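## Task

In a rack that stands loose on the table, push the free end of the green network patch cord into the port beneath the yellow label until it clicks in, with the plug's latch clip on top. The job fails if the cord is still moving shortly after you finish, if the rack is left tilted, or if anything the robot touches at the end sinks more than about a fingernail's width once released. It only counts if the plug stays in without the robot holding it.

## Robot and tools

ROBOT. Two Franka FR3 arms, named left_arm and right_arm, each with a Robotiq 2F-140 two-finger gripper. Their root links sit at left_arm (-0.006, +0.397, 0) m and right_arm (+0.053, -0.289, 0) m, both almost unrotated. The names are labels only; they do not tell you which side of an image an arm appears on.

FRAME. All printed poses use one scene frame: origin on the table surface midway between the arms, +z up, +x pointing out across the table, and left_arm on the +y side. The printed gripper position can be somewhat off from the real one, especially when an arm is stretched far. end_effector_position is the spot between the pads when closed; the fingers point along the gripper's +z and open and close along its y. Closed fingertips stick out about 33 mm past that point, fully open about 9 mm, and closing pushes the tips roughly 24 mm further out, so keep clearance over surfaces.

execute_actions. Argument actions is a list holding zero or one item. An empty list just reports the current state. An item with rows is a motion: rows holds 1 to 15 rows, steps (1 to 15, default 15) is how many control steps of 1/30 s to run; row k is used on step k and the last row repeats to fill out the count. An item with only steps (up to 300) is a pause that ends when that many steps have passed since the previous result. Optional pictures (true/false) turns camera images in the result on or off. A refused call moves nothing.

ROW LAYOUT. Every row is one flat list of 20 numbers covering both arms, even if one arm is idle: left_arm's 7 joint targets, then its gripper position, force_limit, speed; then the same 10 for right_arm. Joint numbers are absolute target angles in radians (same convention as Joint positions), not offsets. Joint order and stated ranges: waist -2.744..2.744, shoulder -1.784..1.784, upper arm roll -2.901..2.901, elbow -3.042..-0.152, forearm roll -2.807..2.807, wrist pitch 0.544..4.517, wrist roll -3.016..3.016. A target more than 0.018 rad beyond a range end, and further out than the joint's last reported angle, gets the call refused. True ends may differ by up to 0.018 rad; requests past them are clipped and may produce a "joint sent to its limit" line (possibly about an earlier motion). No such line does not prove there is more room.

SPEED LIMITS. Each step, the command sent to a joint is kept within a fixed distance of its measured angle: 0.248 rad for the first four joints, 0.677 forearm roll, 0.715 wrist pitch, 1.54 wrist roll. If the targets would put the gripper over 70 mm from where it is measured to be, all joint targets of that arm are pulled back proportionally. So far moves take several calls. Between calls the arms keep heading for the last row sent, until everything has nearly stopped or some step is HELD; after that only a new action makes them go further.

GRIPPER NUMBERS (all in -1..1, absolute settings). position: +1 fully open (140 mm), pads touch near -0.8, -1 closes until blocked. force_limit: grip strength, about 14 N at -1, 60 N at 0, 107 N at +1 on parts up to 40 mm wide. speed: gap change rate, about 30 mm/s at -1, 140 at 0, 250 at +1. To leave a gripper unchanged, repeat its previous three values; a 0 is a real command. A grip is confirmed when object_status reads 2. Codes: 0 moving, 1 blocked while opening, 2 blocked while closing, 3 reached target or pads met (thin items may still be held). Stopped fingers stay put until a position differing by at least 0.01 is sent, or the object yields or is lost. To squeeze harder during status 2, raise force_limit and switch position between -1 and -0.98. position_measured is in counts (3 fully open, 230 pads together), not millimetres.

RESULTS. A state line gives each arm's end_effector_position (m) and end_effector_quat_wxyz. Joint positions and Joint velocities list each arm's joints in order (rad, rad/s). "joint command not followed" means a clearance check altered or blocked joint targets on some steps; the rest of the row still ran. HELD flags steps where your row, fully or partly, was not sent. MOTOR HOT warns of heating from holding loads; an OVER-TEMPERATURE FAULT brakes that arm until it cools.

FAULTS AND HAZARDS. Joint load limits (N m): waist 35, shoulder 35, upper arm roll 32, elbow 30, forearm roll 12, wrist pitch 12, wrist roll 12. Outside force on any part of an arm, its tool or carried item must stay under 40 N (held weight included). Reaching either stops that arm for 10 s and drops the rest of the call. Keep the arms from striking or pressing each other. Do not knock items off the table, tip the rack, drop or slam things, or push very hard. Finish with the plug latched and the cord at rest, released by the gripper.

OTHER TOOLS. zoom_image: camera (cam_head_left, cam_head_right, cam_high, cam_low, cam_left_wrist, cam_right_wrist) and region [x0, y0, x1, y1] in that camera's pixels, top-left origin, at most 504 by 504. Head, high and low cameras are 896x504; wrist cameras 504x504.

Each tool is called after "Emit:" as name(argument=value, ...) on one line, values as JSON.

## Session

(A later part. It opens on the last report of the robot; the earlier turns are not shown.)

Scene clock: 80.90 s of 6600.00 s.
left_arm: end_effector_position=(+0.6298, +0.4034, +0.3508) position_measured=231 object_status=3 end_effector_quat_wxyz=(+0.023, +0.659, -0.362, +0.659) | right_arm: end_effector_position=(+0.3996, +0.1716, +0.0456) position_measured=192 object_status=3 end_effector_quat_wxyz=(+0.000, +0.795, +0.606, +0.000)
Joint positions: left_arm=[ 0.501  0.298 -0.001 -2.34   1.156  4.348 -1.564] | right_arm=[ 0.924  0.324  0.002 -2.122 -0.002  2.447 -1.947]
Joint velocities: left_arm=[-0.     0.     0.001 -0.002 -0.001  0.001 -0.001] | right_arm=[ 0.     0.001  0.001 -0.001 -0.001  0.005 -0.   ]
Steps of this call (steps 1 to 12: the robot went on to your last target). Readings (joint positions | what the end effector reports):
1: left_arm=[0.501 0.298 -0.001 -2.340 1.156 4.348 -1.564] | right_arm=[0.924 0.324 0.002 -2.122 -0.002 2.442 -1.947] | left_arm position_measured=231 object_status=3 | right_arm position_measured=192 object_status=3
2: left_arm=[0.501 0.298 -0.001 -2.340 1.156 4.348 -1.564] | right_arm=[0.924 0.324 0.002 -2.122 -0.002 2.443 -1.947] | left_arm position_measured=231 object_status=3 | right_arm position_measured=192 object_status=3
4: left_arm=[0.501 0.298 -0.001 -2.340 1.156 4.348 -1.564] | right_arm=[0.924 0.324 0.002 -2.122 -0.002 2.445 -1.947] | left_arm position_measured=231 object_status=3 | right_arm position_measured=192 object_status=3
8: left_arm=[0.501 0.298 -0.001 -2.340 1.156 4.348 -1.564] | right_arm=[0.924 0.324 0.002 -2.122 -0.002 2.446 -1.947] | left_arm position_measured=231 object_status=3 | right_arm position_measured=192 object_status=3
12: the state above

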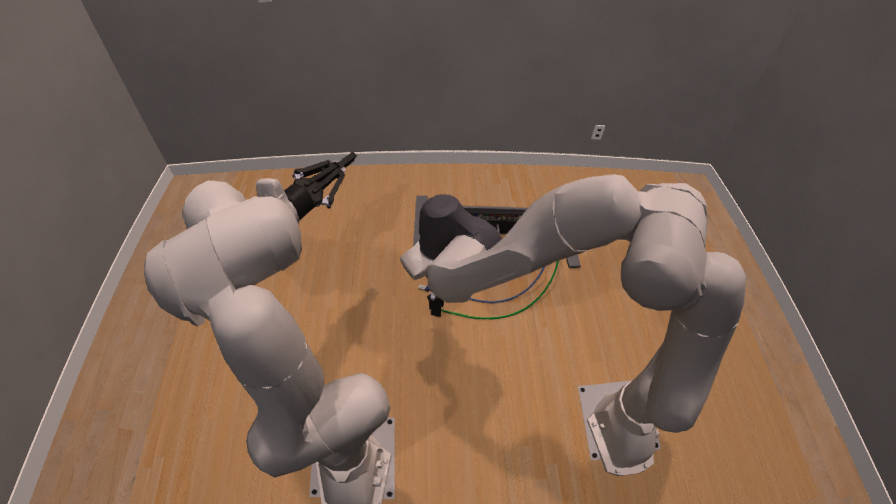

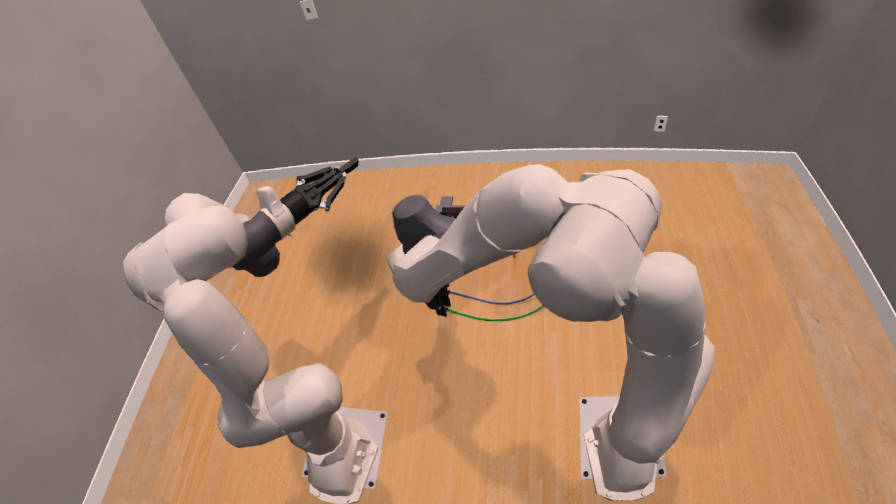

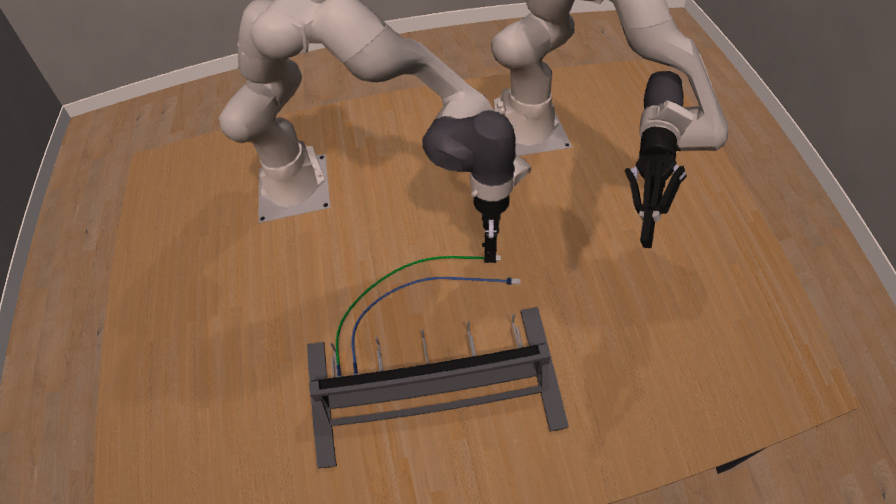

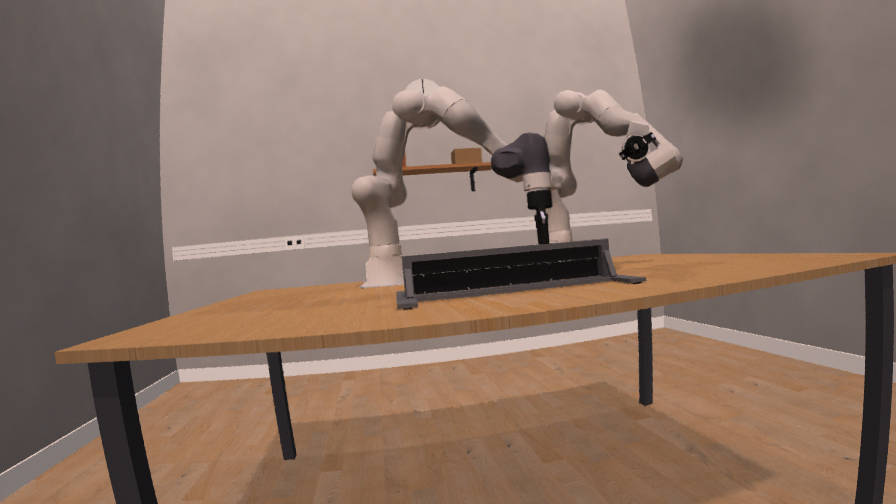

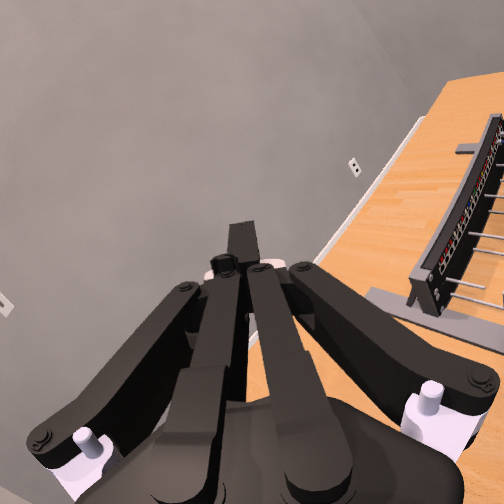

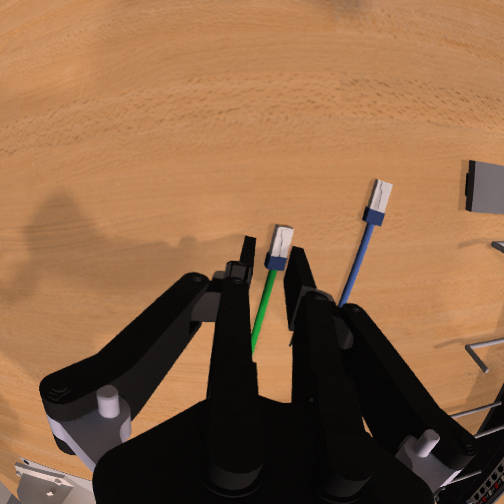

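Emit:
execute_actions(actions=[{"rows":[[0.5,0.3,0,-2.3416,1.16,4.35,-1.571,-1,-0.5,0,0.92,0.321,0,-2.127,0,2.452,-1.955,-0.5,0.6,0],[0.5,0.3,0,-2.3416,1.16,4.35,-1.571,-1,-0.5,0,0.916,0.319,0,-2.131,0,2.453,-1.962,-0.5,0.6,0],[0.5,0.3,0,-2.3416,1.16,4.35,-1.571,-1,-0.5,0,0.913,0.3165,0,-2.134,0,2.454,-1.966,-0.5,0.6,0],[0.5,0.3,0,-2.3416,1.16,4.35,-1.571,-1,-0.5,0,0.9105,0.315,0,-2.1365,0,2.454,-1.966,-0.5,0.6,0]],"steps":15}], pictures=false)

Emit:
execute_actions(actions=[{"rows":[[0.5,0.3,0,-2.3416,1.16,4.35,-1.571,-1,-0.5,0,0.9105,0.32,0,-2.137,0,2.46,-1.964,-0.5,0.6,0],[0.5,0.3,0,-2.3416,1.16,4.35,-1.571,-1,-0.5,0,0.9105,0.323,0,-2.1375,0,2.465,-1.964,-0.5,0.6,0],[0.5,0.3,0,-2.3416,1.16,4.35,-1.571,-1,-0.5,0,0.9105,0.326,0,-2.138,0,2.469,-1.964,-0.5,0.6,0],[0.5,0.3,0,-2.3416,1.16,4.35,-1.571,-1,-0.5,0,0.9105,0.329,0,-2.1385,0,2.472,-1.964,-0.5,0.6,0],[0.5,0.3,0,-2.3416,1.16,4.35,-1.571,-1,-0.5,0,0.9105,0.331,0,-2.139,0,2.472,-1.964,-0.5,0.6,0]],"steps":15}], pictures=true)

Emit:
zoom_image(camera="cam_right_wrist", region=[210, 180, 350, 310])

Scene clock: 102.33 s of 6600.00 s.
left_arm: end_effector_position=(+0.6298, +0.4034, +0.3508) position_measured=231 object_status=3 end_effector_quat_wxyz=(+0.023, +0.659, -0.362, +0.659) | right_arm: end_effector_position=(+0.4039, +0.1646, +0.0456) position_measured=192 object_status=3 end_effector_quat_wxyz=(+0.000, +0.796, +0.606, +0.000)
Joint positions: left_arm=[ 0.501  0.298 -0.001 -2.34   1.156  4.348 -1.564] | right_arm=[ 0.912  0.317  0.001 -2.134 -0.002  2.451 -1.958]
Joint velocities: left_arm=[ 0.     0.001  0.     0.     0.002  0.    -0.001] | right_arm=[ 0.   -0.    0.    0.   -0.    0.   -0.01]
Steps of this call (steps 1 to 15: the robot went on to your last target; steps 16 to 90: nothing new was sent; then 17.93 s passed at rest; steps 91 to 105: all 15 steps of this action). Readings (joint positions | what the end effector reports):
91: left_arm=[0.501 0.298 -0.001 -2.340 1.156 4.348 -1.564] | right_arm=[0.924 0.324 0.002 -2.123 -0.002 2.448 -1.947] | left_arm position_measured=231 object_status=3 | right_arm position_measured=192 object_status=3
92: left_arm=[0.501 0.298 -0.001 -2.340 1.156 4.348 -1.564] | right_arm=[0.923 0.323 0.002 -2.124 -0.002 2.449 -1.948] | left_arm position_measured=231 object_status=3 | right_arm position_measured=192 object_status=3
94: left_arm=[0.501 0.298 -0.001 -2.340 1.156 4.348 -1.564] | right_arm=[0.918 0.320 0.002 -2.129 -0.002 2.450 -1.951] | left_arm position_measured=231 object_status=3 | right_arm position_measured=192 object_status=3
98: left_arm=[0.501 0.298 -0.001 -2.340 1.156 4.348 -1.564] | right_arm=[0.912 0.318 0.001 -2.133 -0.002 2.451 -1.955] | left_arm position_measured=231 object_status=3 | right_arm position_measured=192 object_status=3
105: the state above

Scene clock: 102.83 s of 6600.00 s.
left_arm: end_effector_position=(+0.6298, +0.4034, +0.3508) position_measured=231 object_status=3 end_effector_quat_wxyz=(+0.023, +0.659, -0.362, +0.659) | right_arm: end_effector_position=(+0.4039, +0.1647, +0.0388) position_measured=192 object_status=3 end_effector_quat_wxyz=(+0.000, +0.796, +0.606, +0.001)
Joint positions: left_arm=[ 0.501  0.298 -0.001 -2.34   1.156  4.348 -1.564] | right_arm=[ 0.912  0.33   0.001 -2.137 -0.002  2.468 -1.959]
Joint velocities: left_arm=[ 0.002  0.    -0.001 -0.    -0.    -0.001  0.001] | right_arm=[-0.001  0.001 -0.     0.    -0.     0.008 -0.001]
Steps of this call (steps 1 to 15: all 15 steps of this action). Readings (joint positions | what the end effector reports):
1: left_arm=[0.501 0.298 -0.001 -2.340 1.156 4.348 -1.564] | right_arm=[0.912 0.317 0.001 -2.134 -0.002 2.452 -1.959] | left_arm position_measured=231 object_status=3 | right_arm position_measured=192 object_status=3
2: left_arm=[0.501 0.298 -0.001 -2.340 1.156 4.348 -1.564] | right_arm=[0.912 0.318 0.001 -2.134 -0.002 2.454 -1.959] | left_arm position_measured=231 object_status=3 | right_arm position_measured=192 object_status=3
4: left_arm=[0.501 0.298 -0.001 -2.340 1.156 4.348 -1.564] | right_arm=[0.912 0.321 0.001 -2.134 -0.002 2.459 -1.959] | left_arm position_measured=231 object_status=3 | right_arm position_measured=192 object_status=3
8: left_arm=[0.501 0.298 -0.001 -2.340 1.156 4.348 -1.564] | right_arm=[0.912 0.328 0.001 -2.136 -0.002 2.465 -1.959] | left_arm position_measured=231 object_status=3 | right_arm position_measured=192 object_status=3
15: the state above

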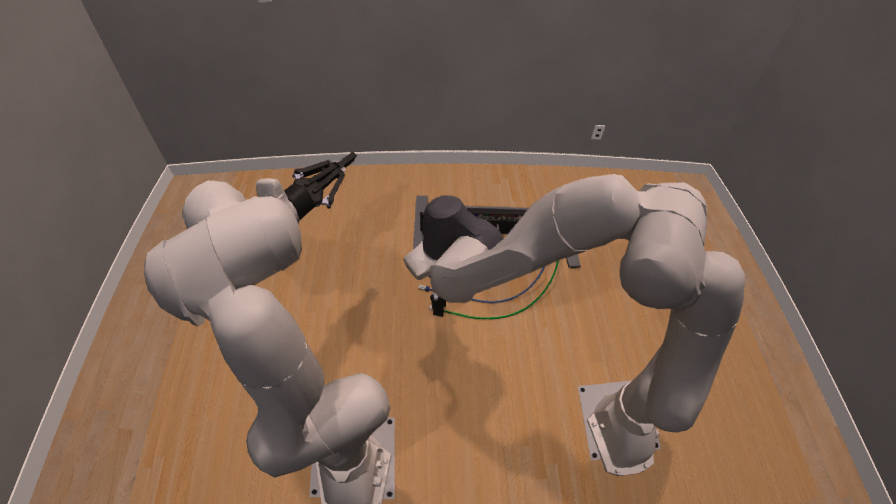

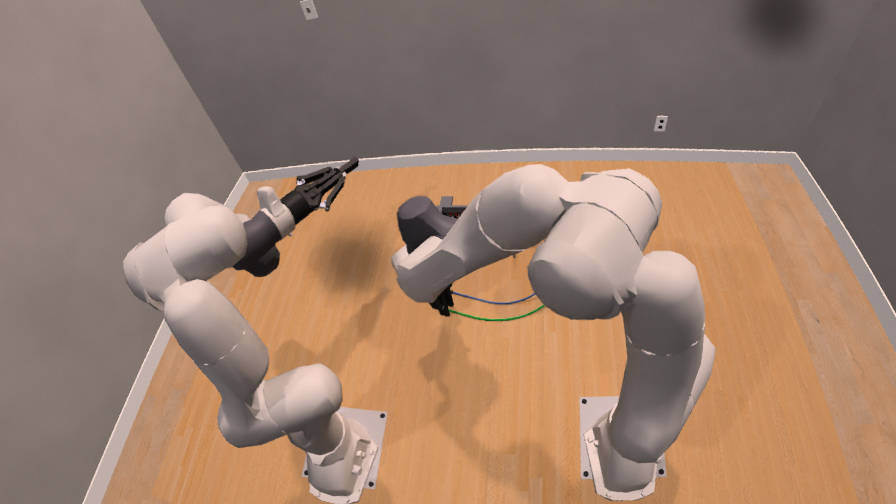

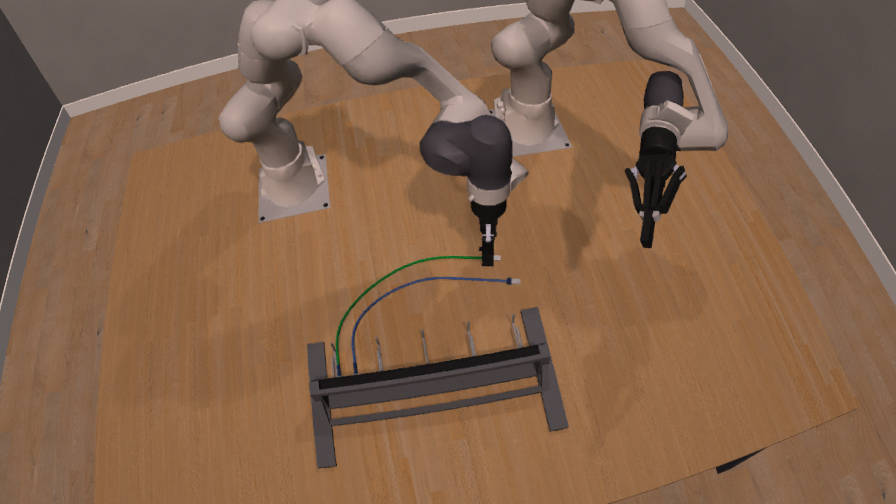

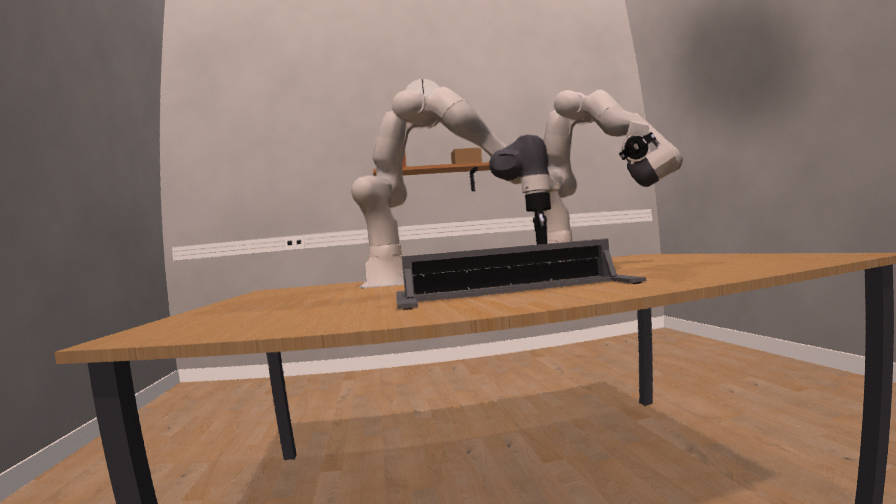

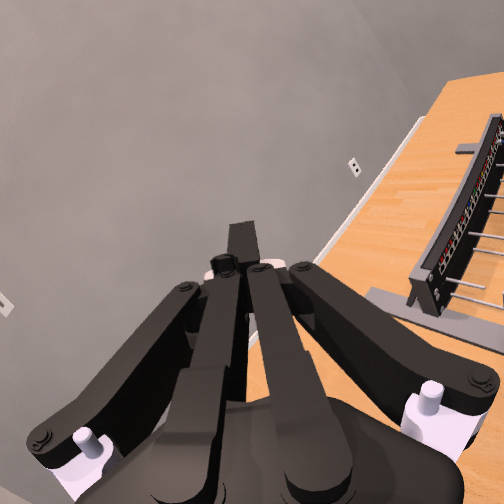

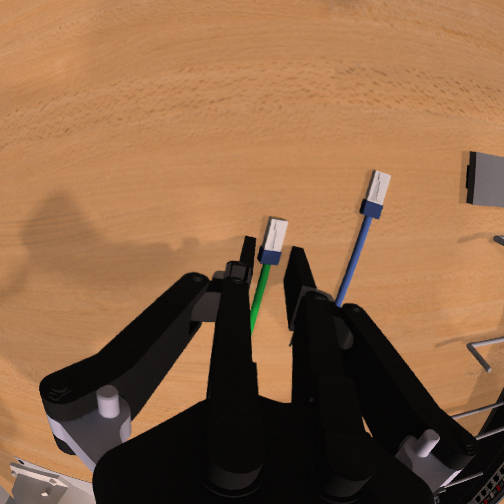

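Region (210, 180, 350, 310) of cam_right_wrist's 504x504 image, scaled by 3.600, with more detail than that image has; it fills the top 468 rows of this view, and the rest is white.

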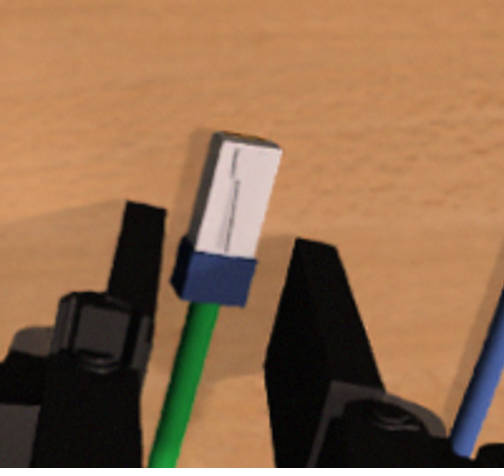

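Emit:
execute_actions(actions=[{"rows":[[0.5,0.3,0,-2.3416,1.16,4.35,-1.571,-1,-0.5,0,0.9105,0.333,0,-2.1395,0,2.473,-1.964,-0.5,0.6,0],[0.5,0.3,0,-2.3416,1.16,4.35,-1.571,-1,-0.5,0,0.9105,0.3345,0,-2.1398,0,2.474,-1.964,-0.5,0.6,0]],"steps":10}], pictures=false)

Emit:
execute_actions(actions=[{"rows":[[0.5,0.3,0,-2.3416,1.16,4.35,-1.571,-1,-0.5,0,0.9105,0.3345,0,-2.1398,0,2.474,-1.964,-1,0.6,-0.9]],"steps":15}], pictures=false)

Emit:
execute_actions(actions=[{"steps":15}])

Emit:
zoom_image(camera="cam_right_wrist", region=[210, 180, 350, 310])

Scene clock: 109.80 s of 6600.00 s.
left_arm: end_effector_position=(+0.6298, +0.4034, +0.3508) position_measured=231 object_status=3 end_effector_quat_wxyz=(+0.023, +0.659, -0.362, +0.659) | right_arm: end_effector_position=(+0.4038, +0.1645, +0.0372) position_measured=192 object_status=3 end_effector_quat_wxyz=(+0.000, +0.795, +0.606, +0.001)
Joint positions: left_arm=[ 0.501  0.298 -0.001 -2.34   1.156  4.348 -1.564] | right_arm=[ 0.912  0.333  0.001 -2.137 -0.002  2.471 -1.96 ]
Joint velocities: left_arm=[-0.001 -0.001  0.001 -0.     0.001  0.    -0.   ] | right_arm=[ 0.    -0.001  0.001  0.    -0.     0.001 -0.   ]
Steps of this call (steps 1 to 15: the robot went on to your last target; steps 16 to 90: nothing new was sent; then 3.63 s passed at rest; steps 91 to 100: all 10 steps of this action). Readings (joint positions | what the end effector reports):
91: left_arm=[0.501 0.298 -0.001 -2.340 1.156 4.348 -1.564] | right_arm=[0.912 0.330 0.001 -2.137 -0.002 2.470 -1.960] | left_arm position_measured=231 object_status=3 | right_arm position_measured=192 object_status=3
92: left_arm=[0.501 0.298 -0.001 -2.340 1.156 4.348 -1.564] | right_arm=[0.912 0.330 0.001 -2.137 -0.002 2.470 -1.960] | left_arm position_measured=231 object_status=3 | right_arm position_measured=192 object_status=3
94: left_arm=[0.501 0.298 -0.001 -2.340 1.156 4.348 -1.564] | right_arm=[0.912 0.331 0.001 -2.137 -0.002 2.471 -1.960] | left_arm position_measured=231 object_status=3 | right_arm position_measured=192 object_status=3
98: left_arm=[0.501 0.298 -0.001 -2.340 1.156 4.348 -1.564] | right_arm=[0.912 0.333 0.001 -2.137 -0.002 2.471 -1.960] | left_arm position_measured=231 object_status=3 | right_arm position_measured=192 object_status=3
100: the state above

Scene clock: 110.30 s of 6600.00 s.
left_arm: end_effector_position=(+0.6298, +0.4034, +0.3508) position_measured=231 object_status=3 end_effector_quat_wxyz=(+0.023, +0.659, -0.362, +0.659) | right_arm: end_effector_position=(+0.4038, +0.1646, +0.0372) position_measured=219 object_status=0 end_effector_quat_wxyz=(+0.000, +0.795, +0.606, +0.001)
Joint positions: left_arm=[ 0.501  0.298 -0.001 -2.34   1.156  4.348 -1.564] | right_arm=[ 0.912  0.333  0.001 -2.137 -0.002  2.472 -1.96 ]
Joint velocities: left_arm=[-0.     0.    -0.    -0.     0.001 -0.     0.   ] | right_arm=[-0.     0.001 -0.002 -0.001 -0.    -0.001 -0.001]
Steps of this call (steps 1 to 15: all 15 steps of this action). Readings (joint positions | what the end effector reports):
1: left_arm=[0.501 0.298 -0.001 -2.340 1.156 4.348 -1.564] | right_arm=[0.912 0.333 0.001 -2.137 -0.002 2.471 -1.960] | left_arm position_measured=231 object_status=3 | right_arm position_measured=192 object_status=0
2: left_arm=[0.501 0.298 -0.001 -2.340 1.156 4.348 -1.564] | right_arm=[0.912 0.333 0.001 -2.137 -0.002 2.471 -1.960] | left_arm position_measured=231 object_status=3 | right_arm position_measured=194 object_status=0
4: left_arm=[0.501 0.298 -0.001 -2.340 1.156 4.348 -1.564] | right_arm=[0.912 0.333 0.001 -2.137 -0.002 2.472 -1.960] | left_arm position_measured=231 object_status=3 | right_arm position_measured=198 object_status=0
8: left_arm=[0.501 0.298 -0.001 -2.340 1.156 4.348 -1.564] | right_arm=[0.912 0.333 0.001 -2.137 -0.002 2.472 -1.960] | left_arm position_measured=231 object_status=3 | right_arm position_measured=207 object_status=0
15: the state above

Scene clock: 110.80 s of 6600.00 s.
left_arm: end_effector_position=(+0.6298, +0.4034, +0.3508) position_measured=231 object_status=3 end_effector_quat_wxyz=(+0.023, +0.659, -0.362, +0.659) | right_arm: end_effector_position=(+0.4038, +0.1646, +0.0372) position_measured=219 object_status=2 end_effector_quat_wxyz=(+0.000, +0.795, +0.606, +0.001)
Joint positions: left_arm=[ 0.501  0.298 -0.001 -2.34   1.156  4.348 -1.564] | right_arm=[ 0.912  0.333  0.001 -2.137 -0.002  2.472 -1.96 ]
Joint velocities: left_arm=[ 0.001 -0.     0.    -0.001  0.     0.001 -0.001] | right_arm=[ 0.    -0.001  0.001 -0.    -0.     0.    -0.   ]
Steps of this call (steps 1 to 15: the robot went on to your last target). Readings (joint positions | what the end effector reports):
1: left_arm=[0.501 0.298 -0.001 -2.340 1.156 4.348 -1.564] | right_arm=[0.912 0.333 0.001 -2.137 -0.002 2.472 -1.960] | left_arm position_measured=231 object_status=3 | right_arm position_measured=219 object_status=0
2: left_arm=[0.501 0.298 -0.001 -2.340 1.156 4.348 -1.564] | right_arm=[0.912 0.333 0.001 -2.137 -0.002 2.472 -1.960] | left_arm position_measured=231 object_status=3 | right_arm position_measured=219 object_status=0
4: left_arm=[0.501 0.298 -0.001 -2.340 1.156 4.348 -1.564] | right_arm=[0.912 0.333 0.001 -2.137 -0.002 2.472 -1.960] | left_arm position_measured=231 object_status=3 | right_arm position_measured=219 object_status=2
8: left_arm=[0.501 0.298 -0.001 -2.340 1.156 4.348 -1.564] | right_arm=[0.912 0.333 0.001 -2.137 -0.002 2.472 -1.960] | left_arm position_measured=231 object_status=3 | right_arm position_measured=219 object_status=2
15: the state above
All arms were judged still, so your last target was given up. Only a new action makes them travel on or press farther. Fingers that are still opening or closing keep moving.

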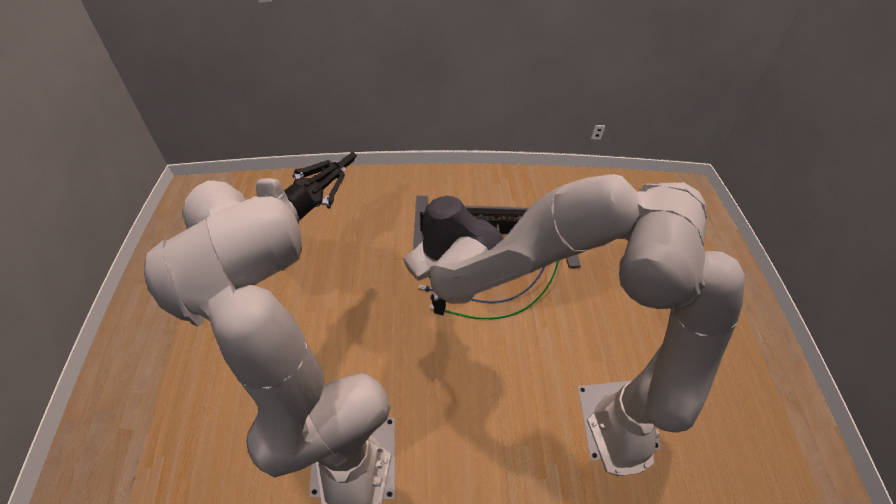

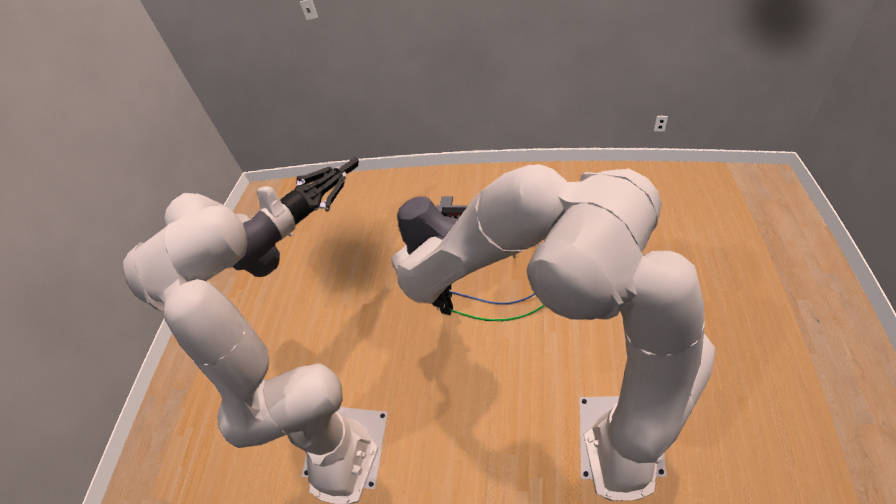

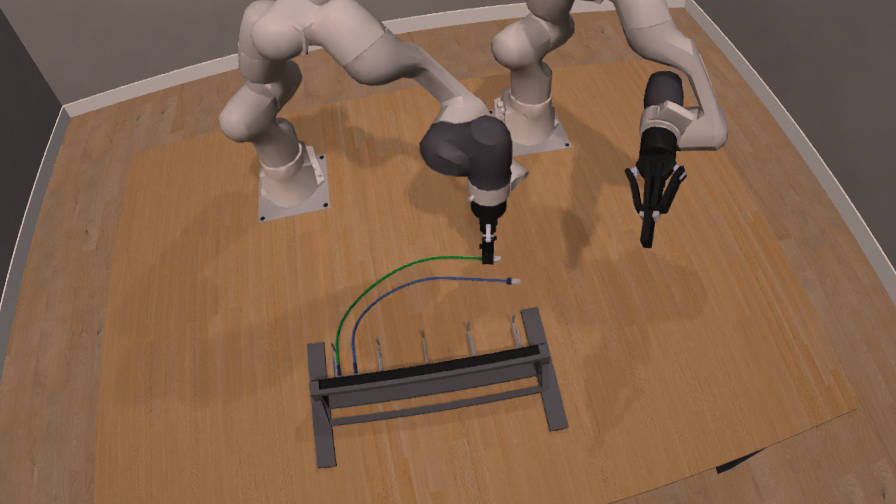

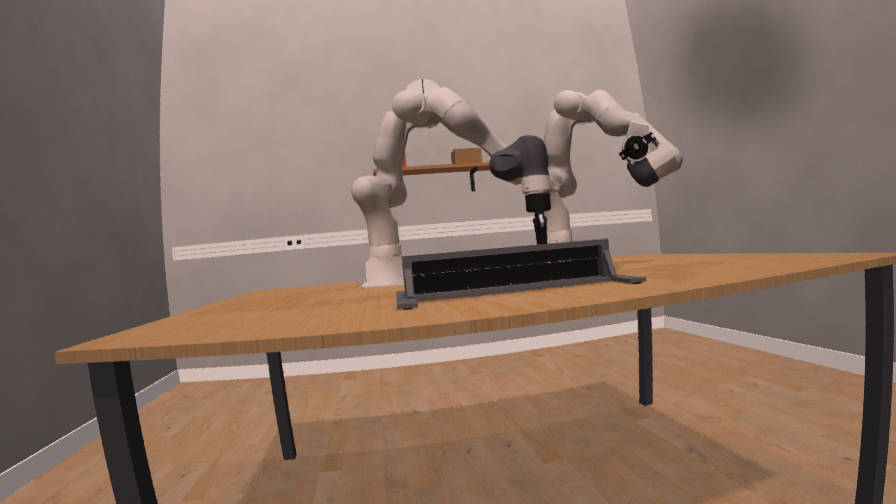

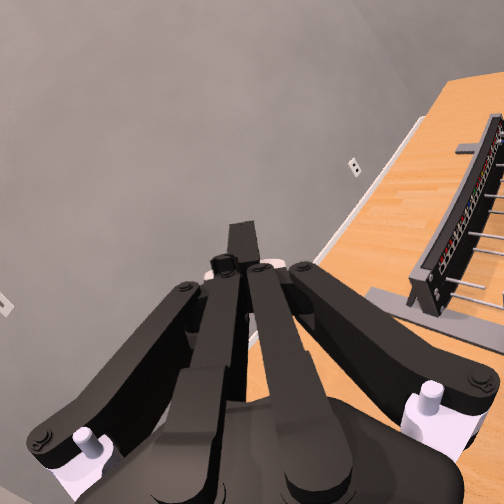

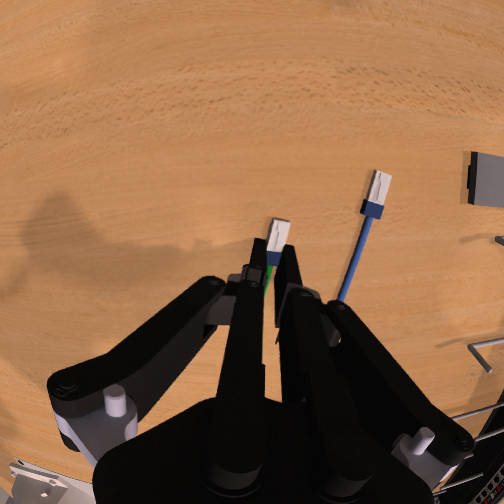

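Region (210, 180, 350, 310) of cam_right_wrist's 504x504 image, scaled by 3.600, with more detail than that image has; it fills the top 468 rows of this view, and the rest is white.

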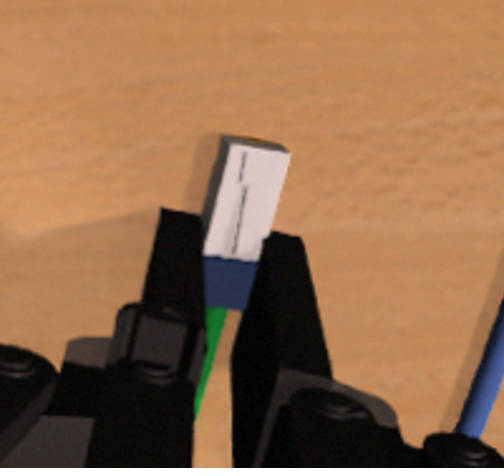

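Emit:
execute_actions(actions=[{"rows":[[0.5,0.3,0,-2.3416,1.16,4.35,-1.571,-1,-0.5,0,0.9105,0.325,0,-2.135,0,2.455,-1.96,-1,0.6,-0.9],[0.5,0.3,0,-2.3416,1.16,4.35,-1.571,-1,-0.5,0,0.9105,0.316,0,-2.133,0,2.44,-1.96,-1,0.6,-0.9],[0.5,0.3,0,-2.3416,1.16,4.35,-1.571,-1,-0.5,0,0.9105,0.306,0,-2.131,0,2.425,-1.96,-1,0.6,-0.9],[0.5,0.3,0,-2.3416,1.16,4.35,-1.571,-1,-0.5,0,0.9105,0.295,0,-2.128,0,2.41,-1.96,-1,0.6,-0.9],[0.5,0.3,0,-2.3416,1.16,4.35,-1.571,-1,-0.5,0,0.909,0.284,0,-2.125,0,2.394,-1.95,-1,0.6,-0.9],[0.5,0.3,0,-2.3416,1.16,4.35,-1.571,-1,-0.5,0,0.906,0.273,0,-2.122,0,2.378,-1.94,-1,0.6,-0.9],[0.5,0.3,0,-2.3416,1.16,4.35,-1.571,-1,-0.5,0,0.902,0.262,0,-2.118,0,2.362,-1.93,-1,0.6,-0.9],[0.5,0.3,0,-2.3416,1.16,4.35,-1.571,-1,-0.5,0,0.897,0.251,0,-2.114,0,2.346,-1.915,-1,0.6,-0.9],[0.5,0.3,0,-2.3416,1.16,4.35,-1.571,-1,-0.5,0,0.891,0.24,0,-2.11,0,2.33,-1.9,-1,0.6,-0.9],[0.5,0.3,0,-2.3416,1.16,4.35,-1.571,-1,-0.5,0,0.884,0.229,0,-2.106,0,2.315,-1.88,-1,0.6,-0.9],[0.5,0.3,0,-2.3416,1.16,4.35,-1.571,-1,-0.5,0,0.876,0.218,0,-2.102,0,2.3,-1.86,-1,0.6,-0.9],[0.5,0.3,0,-2.3416,1.16,4.35,-1.571,-1,-0.5,0,0.867,0.208,0,-2.098,0,2.288,-1.84,-1,0.6,-0.9],[0.5,0.3,0,-2.3416,1.16,4.35,-1.571,-1,-0.5,0,0.857,0.198,0,-2.094,0,2.278,-1.82,-1,0.6,-0.9],[0.5,0.3,0,-2.3416,1.16,4.35,-1.571,-1,-0.5,0,0.846,0.189,0,-2.09,0,2.27,-1.8,-1,0.6,-0.9],[0.5,0.3,0,-2.3416,1.16,4.35,-1.571,-1,-0.5,0,0.834,0.182,0,-2.087,0,2.264,-1.775,-1,0.6,-0.9]],"steps":15}], pictures=false)

Emit:
execute_actions(actions=[{"rows":[[0.5,0.3,0,-2.3416,1.16,4.35,-1.571,-1,-0.5,0,0.821,0.179,0,-2.085,0,2.262,-1.75,-1,0.6,-0.9],[0.5,0.3,0,-2.3416,1.16,4.35,-1.571,-1,-0.5,0,0.808,0.179,0,-2.084,0,2.262,-1.725,-1,0.6,-0.9],[0.5,0.3,0,-2.3416,1.16,4.35,-1.571,-1,-0.5,0,0.795,0.179,0,-2.083,0,2.262,-1.7,-1,0.6,-0.9],[0.5,0.3,0,-2.3416,1.16,4.35,-1.571,-1,-0.5,0,0.782,0.18,0,-2.082,0,2.262,-1.675,-1,0.6,-0.9],[0.5,0.3,0,-2.3416,1.16,4.35,-1.571,-1,-0.5,0,0.769,0.18,0,-2.081,0,2.261,-1.65,-1,0.6,-0.9],[0.5,0.3,0,-2.3416,1.16,4.35,-1.571,-1,-0.5,0,0.756,0.181,0,-2.08,0,2.261,-1.625,-1,0.6,-0.9],[0.5,0.3,0,-2.3416,1.16,4.35,-1.571,-1,-0.5,0,0.743,0.181,0,-2.079,0,2.261,-1.6,-1,0.6,-0.9],[0.5,0.3,0,-2.3416,1.16,4.35,-1.571,-1,-0.5,0,0.73,0.182,0,-2.078,0,2.26,-1.575,-1,0.6,-0.9],[0.5,0.3,0,-2.3416,1.16,4.35,-1.571,-1,-0.5,0,0.717,0.182,0,-2.077,0,2.26,-1.55,-1,0.6,-0.9],[0.5,0.3,0,-2.3416,1.16,4.35,-1.571,-1,-0.5,0,0.704,0.183,0,-2.076,0,2.26,-1.525,-1,0.6,-0.9],[0.5,0.3,0,-2.3416,1.16,4.35,-1.571,-1,-0.5,0,0.691,0.183,0,-2.075,0,2.259,-1.5,-1,0.6,-0.9],[0.5,0.3,0,-2.3416,1.16,4.35,-1.571,-1,-0.5,0,0.678,0.184,0,-2.074,0,2.259,-1.475,-1,0.6,-0.9],[0.5,0.3,0,-2.3416,1.16,4.35,-1.571,-1,-0.5,0,0.665,0.184,0,-2.073,0,2.259,-1.45,-1,0.6,-0.9],[0.5,0.3,0,-2.3416,1.16,4.35,-1.571,-1,-0.5,0,0.652,0.185,0,-2.072,0,2.258,-1.425,-1,0.6,-0.9],[0.5,0.3,0,-2.3416,1.16,4.35,-1.571,-1,-0.5,0,0.639,0.185,0,-2.071,0,2.258,-1.4,-1,0.6,-0.9]],"steps":15}], pictures=false)

Emit:
execute_actions(actions=[{"rows":[[0.49,0.32,0,-2.3416,1.16,4.35,-1.571,-1,-0.5,0,0.626,0.186,0,-2.07,0,2.258,-1.375,-1,0.6,-0.9],[0.48,0.34,0,-2.3416,1.16,4.35,-1.571,-1,-0.5,0,0.613,0.186,0,-2.07,0,2.258,-1.35,-1,0.6,-0.9],[0.47,0.36,0,-2.3416,1.16,4.35,-1.571,-1,-0.5,0,0.6,0.187,0,-2.069,0,2.257,-1.325,-1,0.6,-0.9],[0.46,0.38,0,-2.3416,1.16,4.35,-1.571,-1,-0.5,0,0.587,0.187,0,-2.069,0,2.257,-1.3,-1,0.6,-0.9],[0.45,0.4,0,-2.3416,1.16,4.35,-1.571,-1,-0.5,0,0.574,0.188,0,-2.068,0,2.257,-1.275,-1,0.6,-0.9],[0.44,0.42,0,-2.3416,1.16,4.35,-1.571,-1,-0.5,0,0.561,0.188,0,-2.068,0,2.257,-1.25,-1,0.6,-0.9],[0.43,0.44,0,-2.3416,1.16,4.35,-1.571,-1,-0.5,0,0.548,0.189,0,-2.067,0,2.256,-1.225,-1,0.6,-0.9],[0.42,0.46,0,-2.3416,1.16,4.35,-1.571,-1,-0.5,0,0.535,0.189,0,-2.067,0,2.256,-1.2,-1,0.6,-0.9],[0.41,0.48,0,-2.3416,1.16,4.35,-1.571,-1,-0.5,0,0.522,0.19,0,-2.066,0,2.256,-1.175,-1,0.6,-0.9],[0.4,0.5,0,-2.3416,1.16,4.35,-1.571,-1,-0.5,0,0.51,0.19,0,-2.066,0,2.256,-1.155,-1,0.6,-0.9],[0.39,0.52,0,-2.3416,1.16,4.35,-1.571,-1,-0.5,0,0.498,0.19,0,-2.066,0,2.256,-1.135,-1,0.6,-0.9],[0.38,0.54,0,-2.3416,1.16,4.35,-1.571,-1,-0.5,0,0.487,0.19,0,-2.066,0,2.256,-1.12,-1,0.6,-0.9],[0.37,0.56,0,-2.3416,1.16,4.35,-1.571,-1,-0.5,0,0.477,0.19,0,-2.066,0,2.256,-1.11,-1,0.6,-0.9],[0.36,0.58,0,-2.3416,1.16,4.35,-1.571,-1,-0.5,0,0.469,0.19,0,-2.066,0,2.256,-1.102,-1,0.6,-0.9],[0.35,0.6,0,-2.3416,1.16,4.35,-1.571,-1,-0.5,0,0.4644,0.19,0,-2.066,0,2.256,-1.102,-1,0.6,-0.9]],"steps":15}], pictures=false)

Emit:
execute_actions(actions=[{"rows":[[0.335,0.62,0,-2.3416,1.16,4.35,-1.571,-1,-0.5,0,0.4644,0.19,0,-2.066,0,2.256,-1.102,-1,0.6,-0.9],[0.32,0.64,0,-2.3416,1.16,4.35,-1.571,-1,-0.5,0,0.4644,0.19,0,-2.066,0,2.256,-1.102,-1,0.6,-0.9],[0.305,0.66,0,-2.3416,1.16,4.35,-1.571,-1,-0.5,0,0.4644,0.19,0,-2.066,0,2.256,-1.102,-1,0.6,-0.9],[0.29,0.68,0,-2.3416,1.16,4.35,-1.571,-1,-0.5,0,0.4644,0.19,0,-2.066,0,2.256,-1.102,-1,0.6,-0.9],[0.275,0.7,0,-2.3416,1.16,4.35,-1.571,-1,-0.5,0,0.4644,0.19,0,-2.066,0,2.256,-1.102,-1,0.6,-0.9],[0.26,0.72,0,-2.3416,1.16,4.35,-1.571,-1,-0.5,0,0.4644,0.19,0,-2.066,0,2.256,-1.102,-1,0.6,-0.9],[0.245,0.735,0,-2.3416,1.16,4.35,-1.571,-1,-0.5,0,0.4644,0.19,0,-2.066,0,2.256,-1.102,-1,0.6,-0.9],[0.23,0.75,0,-2.3416,1.16,4.35,-1.571,-1,-0.5,0,0.4644,0.19,0,-2.066,0,2.256,-1.102,-1,0.6,-0.9],[0.215,0.762,0,-2.3416,1.16,4.35,-1.571,-1,-0.5,0,0.4644,0.19,0,-2.066,0,2.256,-1.102,-1,0.6,-0.9],[0.2,0.772,0,-2.3416,1.16,4.35,-1.571,-1,-0.5,0,0.4644,0.19,0,-2.066,0,2.256,-1.102,-1,0.6,-0.9],[0.185,0.78,0,-2.3416,1.16,4.35,-1.571,-1,-0.5,0,0.4644,0.19,0,-2.066,0,2.256,-1.102,-1,0.6,-0.9],[0.172,0.787,0,-2.3416,1.16,4.35,-1.571,-1,-0.5,0,0.4644,0.19,0,-2.066,0,2.256,-1.102,-1,0.6,-0.9],[0.162,0.793,0,-2.3416,1.16,4.35,-1.571,-1,-0.5,0,0.4644,0.19,0,-2.066,0,2.256,-1.102,-1,0.6,-0.9],[0.155,0.797,0,-2.3416,1.16,4.35,-1.571,-1,-0.5,0,0.4644,0.19,0,-2.066,0,2.256,-1.102,-1,0.6,-0.9],[0.15,0.8,0,-2.3416,1.16,4.35,-1.571,-1,-0.5,0,0.4644,0.19,0,-2.066,0,2.256,-1.102,-1,0.6,-0.9]],"steps":15}], pictures=false)

Emit:
execute_actions(actions=[{"steps":20}])

Scene clock: 157.53 s of 6600.00 s.
left_arm: end_effector_position=(+0.6298, +0.4034, +0.3508) position_measured=231 object_status=3 end_effector_quat_wxyz=(+0.023, +0.659, -0.362, +0.659) | right_arm: end_effector_position=(+0.4308, +0.1507, +0.1153) position_measured=219 object_status=2 end_effector_quat_wxyz=(-0.002, +0.831, +0.557, +0.009)
Joint positions: left_arm=[ 0.501  0.298 -0.001 -2.34   1.156  4.348 -1.564] | right_arm=[ 0.859  0.202  0.002 -2.097 -0.002  2.317 -1.89 ]
Joint velocities: left_arm=[-0.001  0.     0.001  0.     0.002  0.001 -0.001] | right_arm=[-0.3   -0.283 -0.005  0.117 -0.    -0.3    0.369]
Steps of this call (steps 1 to 90: nothing new was sent; then 43.23 s passed at rest; steps 91 to 105: all 15 steps of this action). Readings (joint positions | what the end effector reports):
91: left_arm=[0.501 0.298 -0.001 -2.340 1.156 4.348 -1.564] | right_arm=[0.912 0.332 0.001 -2.137 -0.002 2.469 -1.960] | left_arm position_measured=231 object_status=3 | right_arm position_measured=219 object_status=2
92: left_arm=[0.501 0.298 -0.001 -2.340 1.156 4.348 -1.564] | right_arm=[0.912 0.330 0.001 -2.137 -0.002 2.465 -1.960] | left_arm position_measured=231 object_status=3 | right_arm position_measured=219 object_status=2
94: left_arm=[0.501 0.298 -0.001 -2.340 1.156 4.348 -1.564] | right_arm=[0.912 0.319 0.001 -2.137 -0.002 2.450 -1.960] | left_arm position_measured=231 object_status=3 | right_arm position_measured=219 object_status=2
98: left_arm=[0.501 0.298 -0.001 -2.340 1.156 4.348 -1.564] | right_arm=[0.907 0.280 0.001 -2.126 -0.002 2.405 -1.952] | left_arm position_measured=231 object_status=3 | right_arm position_measured=219 object_status=2
105: the state above

Scene clock: 158.03 s of 6600.00 s.
left_arm: end_effector_position=(+0.6298, +0.4034, +0.3508) position_measured=231 object_status=3 end_effector_quat_wxyz=(+0.023, +0.659, -0.362, +0.659) | right_arm: end_effector_position=(+0.5065, +0.0689, +0.1310) position_measured=219 object_status=2 end_effector_quat_wxyz=(-0.000, +0.939, +0.343, +0.003)
Joint positions: left_arm=[ 0.501  0.298 -0.001 -2.34   1.156  4.348 -1.564] | right_arm=[ 0.668  0.182  0.    -2.076 -0.002  2.265 -1.602]
Joint velocities: left_arm=[-0.001 -0.     0.001  0.    -0.001  0.001  0.001] | right_arm=[-0.377  0.013 -0.011  0.029  0.    -0.024  0.655]
Steps of this call (steps 1 to 15: all 15 steps of this action). Readings (joint positions | what the end effector reports):
1: left_arm=[0.501 0.298 -0.001 -2.340 1.156 4.348 -1.564] | right_arm=[0.848 0.193 0.002 -2.093 -0.002 2.308 -1.877] | left_arm position_measured=231 object_status=3 | right_arm position_measured=219 object_status=2
2: left_arm=[0.501 0.298 -0.001 -2.340 1.156 4.348 -1.564] | right_arm=[0.837 0.187 0.002 -2.090 -0.002 2.300 -1.862] | left_arm position_measured=231 object_status=3 | right_arm position_measured=219 object_status=2
4: left_arm=[0.501 0.298 -0.001 -2.340 1.156 4.348 -1.564] | right_arm=[0.812 0.179 0.002 -2.085 -0.002 2.289 -1.829] | left_arm position_measured=231 object_status=3 | right_arm position_measured=219 object_status=2
8: left_arm=[0.501 0.298 -0.001 -2.340 1.156 4.348 -1.564] | right_arm=[0.759 0.179 0.001 -2.082 -0.002 2.275 -1.753] | left_arm position_measured=231 object_status=3 | right_arm position_measured=219 object_status=2
15: the state above

Scene clock: 158.53 s of 6600.00 s.
left_arm: end_effector_position=(+0.6125, +0.3177, +0.2082) position_measured=231 object_status=3 end_effector_quat_wxyz=(+0.142, +0.704, -0.361, +0.595) | right_arm: end_effector_position=(+0.5657, -0.0219, +0.1303) position_measured=219 object_status=2 end_effector_quat_wxyz=(+0.000, +0.996, +0.086, +0.001)
Joint positions: left_arm=[ 0.373  0.555  0.    -2.34   1.156  4.35  -1.564] | right_arm=[ 0.482  0.188 -0.001 -2.069 -0.002  2.259 -1.261]
Joint velocities: left_arm=[-0.291  0.593 -0.007 -0.006  0.002 -0.003  0.001] | right_arm=[-0.254  0.002 -0.021  0.001  0.001 -0.003  0.513]
Steps of this call (steps 1 to 15: all 15 steps of this action). Readings (joint positions | what the end effector reports):
1: left_arm=[0.499 0.300 -0.000 -2.340 1.156 4.349 -1.564] | right_arm=[0.655 0.183 0.000 -2.075 -0.002 2.264 -1.579] | left_arm position_measured=231 object_status=3 | right_arm position_measured=219 object_status=2
2: left_arm=[0.495 0.307 0.001 -2.339 1.156 4.350 -1.564] | right_arm=[0.642 0.183 0.000 -2.074 -0.002 2.263 -1.556] | left_arm position_measured=231 object_status=3 | right_arm position_measured=219 object_status=2
4: left_arm=[0.481 0.335 0.002 -2.339 1.156 4.350 -1.564] | right_arm=[0.616 0.184 0.000 -2.073 -0.002 2.262 -1.509] | left_arm position_measured=231 object_status=3 | right_arm position_measured=219 object_status=2
8: left_arm=[0.443 0.414 0.001 -2.339 1.156 4.350 -1.564] | right_arm=[0.564 0.186 0.000 -2.070 -0.002 2.260 -1.414] | left_arm position_measured=231 object_status=3 | right_arm position_measured=219 object_status=2
15: the state above

Scene clock: 159.03 s of 6600.00 s.
left_arm: end_effector_position=(+0.5391, +0.1847, +0.0845) position_measured=231 object_status=3 end_effector_quat_wxyz=(+0.265, +0.721, -0.394, +0.505) | right_arm: end_effector_position=(+0.5703, -0.0312, +0.1303) position_measured=219 object_status=2 end_effector_quat_wxyz=(+0.000, +1.000, +0.014, +0.001)
Joint positions: left_arm=[ 0.168  0.79  -0.001 -2.342  1.157  4.35  -1.564] | right_arm=[ 0.465  0.188 -0.002 -2.069 -0.002  2.258 -1.136]
Joint velocities: left_arm=[-0.268  0.155 -0.019 -0.002  0.006 -0.001 -0.001] | right_arm=[-0.001 -0.     0.     0.     0.001 -0.     0.1  ]
Steps of this call (steps 1 to 15: all 15 steps of this action). Readings (joint positions | what the end effector reports):
1: left_arm=[0.362 0.575 0.001 -2.340 1.156 4.350 -1.564] | right_arm=[0.475 0.188 -0.002 -2.069 -0.002 2.259 -1.245] | left_arm position_measured=231 object_status=3 | right_arm position_measured=219 object_status=2
2: left_arm=[0.350 0.595 0.001 -2.340 1.156 4.350 -1.564] | right_arm=[0.470 0.188 -0.002 -2.069 -0.002 2.259 -1.231] | left_arm position_measured=231 object_status=3 | right_arm position_measured=219 object_status=2
4: left_arm=[0.323 0.635 0.001 -2.340 1.156 4.350 -1.564] | right_arm=[0.465 0.188 -0.003 -2.069 -0.002 2.259 -1.206] | left_arm position_measured=231 object_status=3 | right_arm position_measured=219 object_status=2
8: left_arm=[0.264 0.713 0.001 -2.341 1.156 4.350 -1.564] | right_arm=[0.465 0.188 -0.002 -2.069 -0.002 2.259 -1.171] | left_arm position_measured=231 object_status=3 | right_arm position_measured=219 object_status=2
15: the state above

Scene clock: 159.70 s of 6600.00 s.
left_arm: end_effector_position=(+0.5331, +0.1752, +0.0801) position_measured=231 object_status=3 end_effector_quat_wxyz=(+0.272, +0.720, -0.398, +0.499) | right_arm: end_effector_position=(+0.5703, -0.0312, +0.1303) position_measured=219 object_status=2 end_effector_quat_wxyz=(+0.000, +1.000, +0.001, +0.001)
Joint positions: left_arm=[ 0.151  0.799 -0.001 -2.342  1.157  4.35  -1.564] | right_arm=[ 0.465  0.188 -0.002 -2.069 -0.002  2.258 -1.11 ]
Joint velocities: left_arm=[-0.001  0.001  0.001  0.001  0.    -0.001 -0.   ] | right_arm=[ 0.001  0.001  0.002 -0.001  0.001  0.001  0.011]
Steps of this call (steps 1 to 20: the robot went on to your last target). Readings (joint positions | what the end effector reports):
1: left_arm=[0.160 0.794 -0.002 -2.342 1.157 4.350 -1.564] | right_arm=[0.465 0.188 -0.002 -2.069 -0.002 2.258 -1.133] | left_arm position_measured=231 object_status=3 | right_arm position_measured=219 object_status=2
2: left_arm=[0.155 0.797 -0.002 -2.342 1.157 4.350 -1.564] | right_arm=[0.465 0.188 -0.002 -2.069 -0.002 2.258 -1.130] | left_arm position_measured=231 object_status=3 | right_arm position_measured=219 object_status=2
4: left_arm=[0.152 0.799 -0.002 -2.342 1.157 4.350 -1.564] | right_arm=[0.465 0.188 -0.002 -2.069 -0.002 2.258 -1.125] | left_arm position_measured=231 object_status=3 | right_arm position_measured=219 object_status=2
8: left_arm=[0.151 0.799 -0.002 -2.342 1.157 4.350 -1.564] | right_arm=[0.465 0.188 -0.002 -2.069 -0.002 2.258 -1.119] | left_arm position_measured=231 object_status=3 | right_arm position_measured=219 object_status=2
20: the state above

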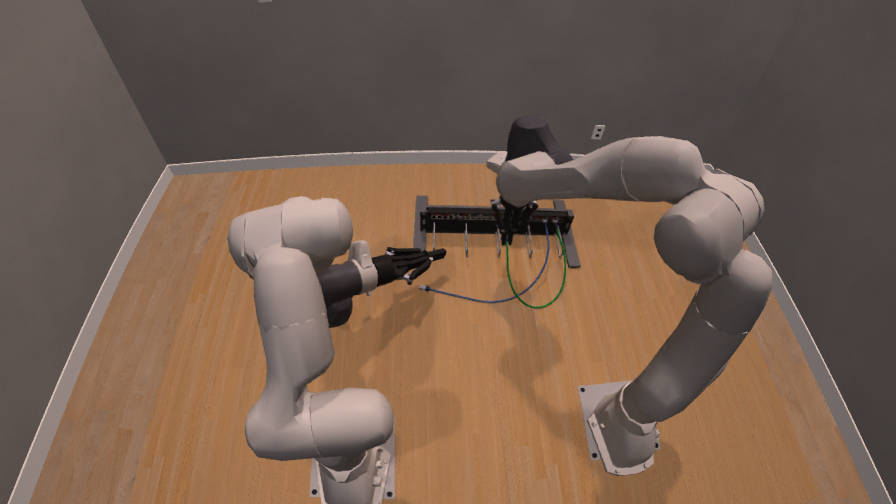

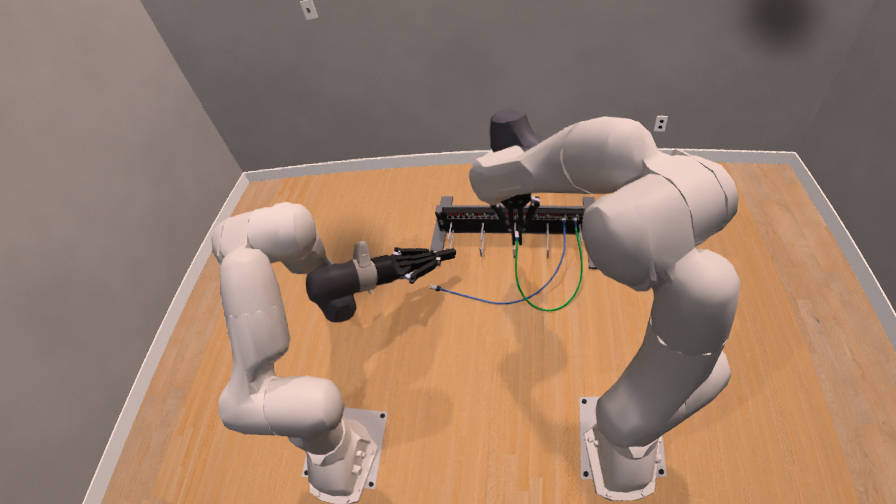

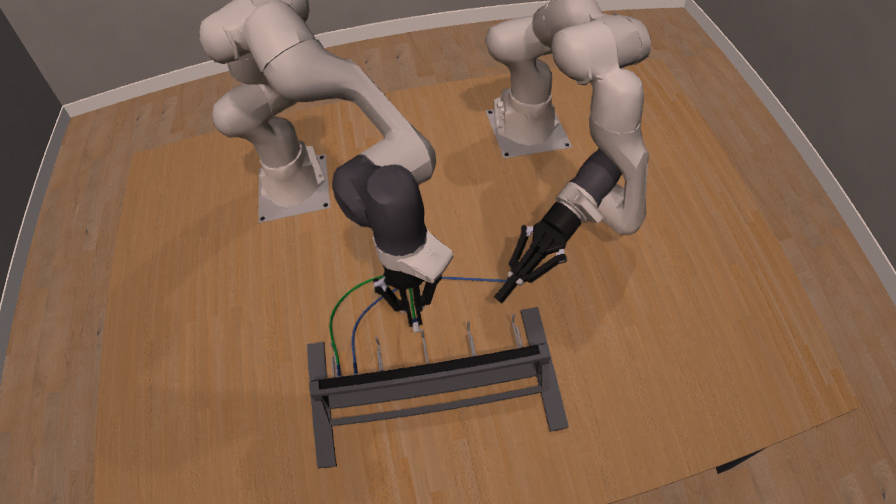

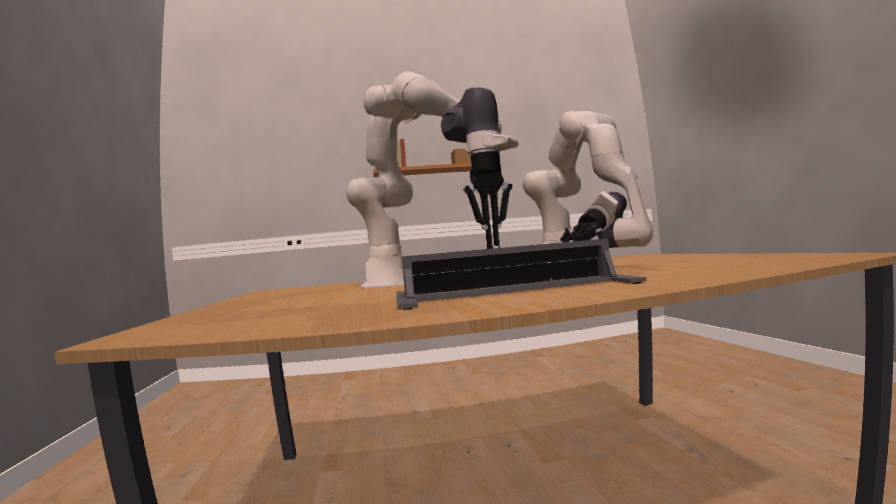

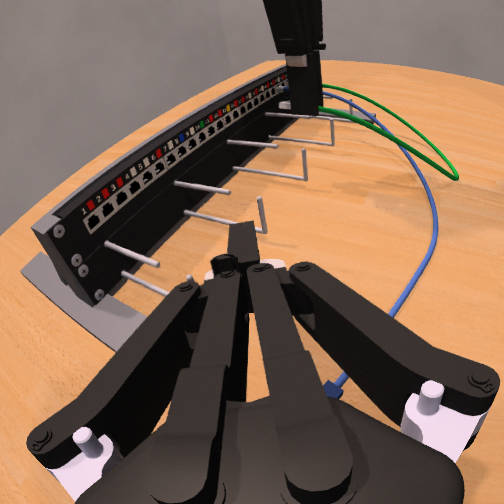

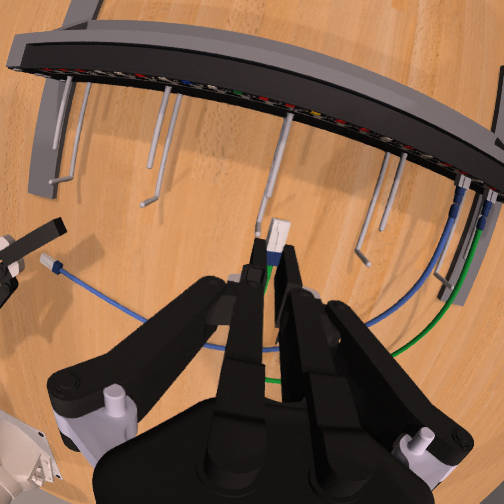

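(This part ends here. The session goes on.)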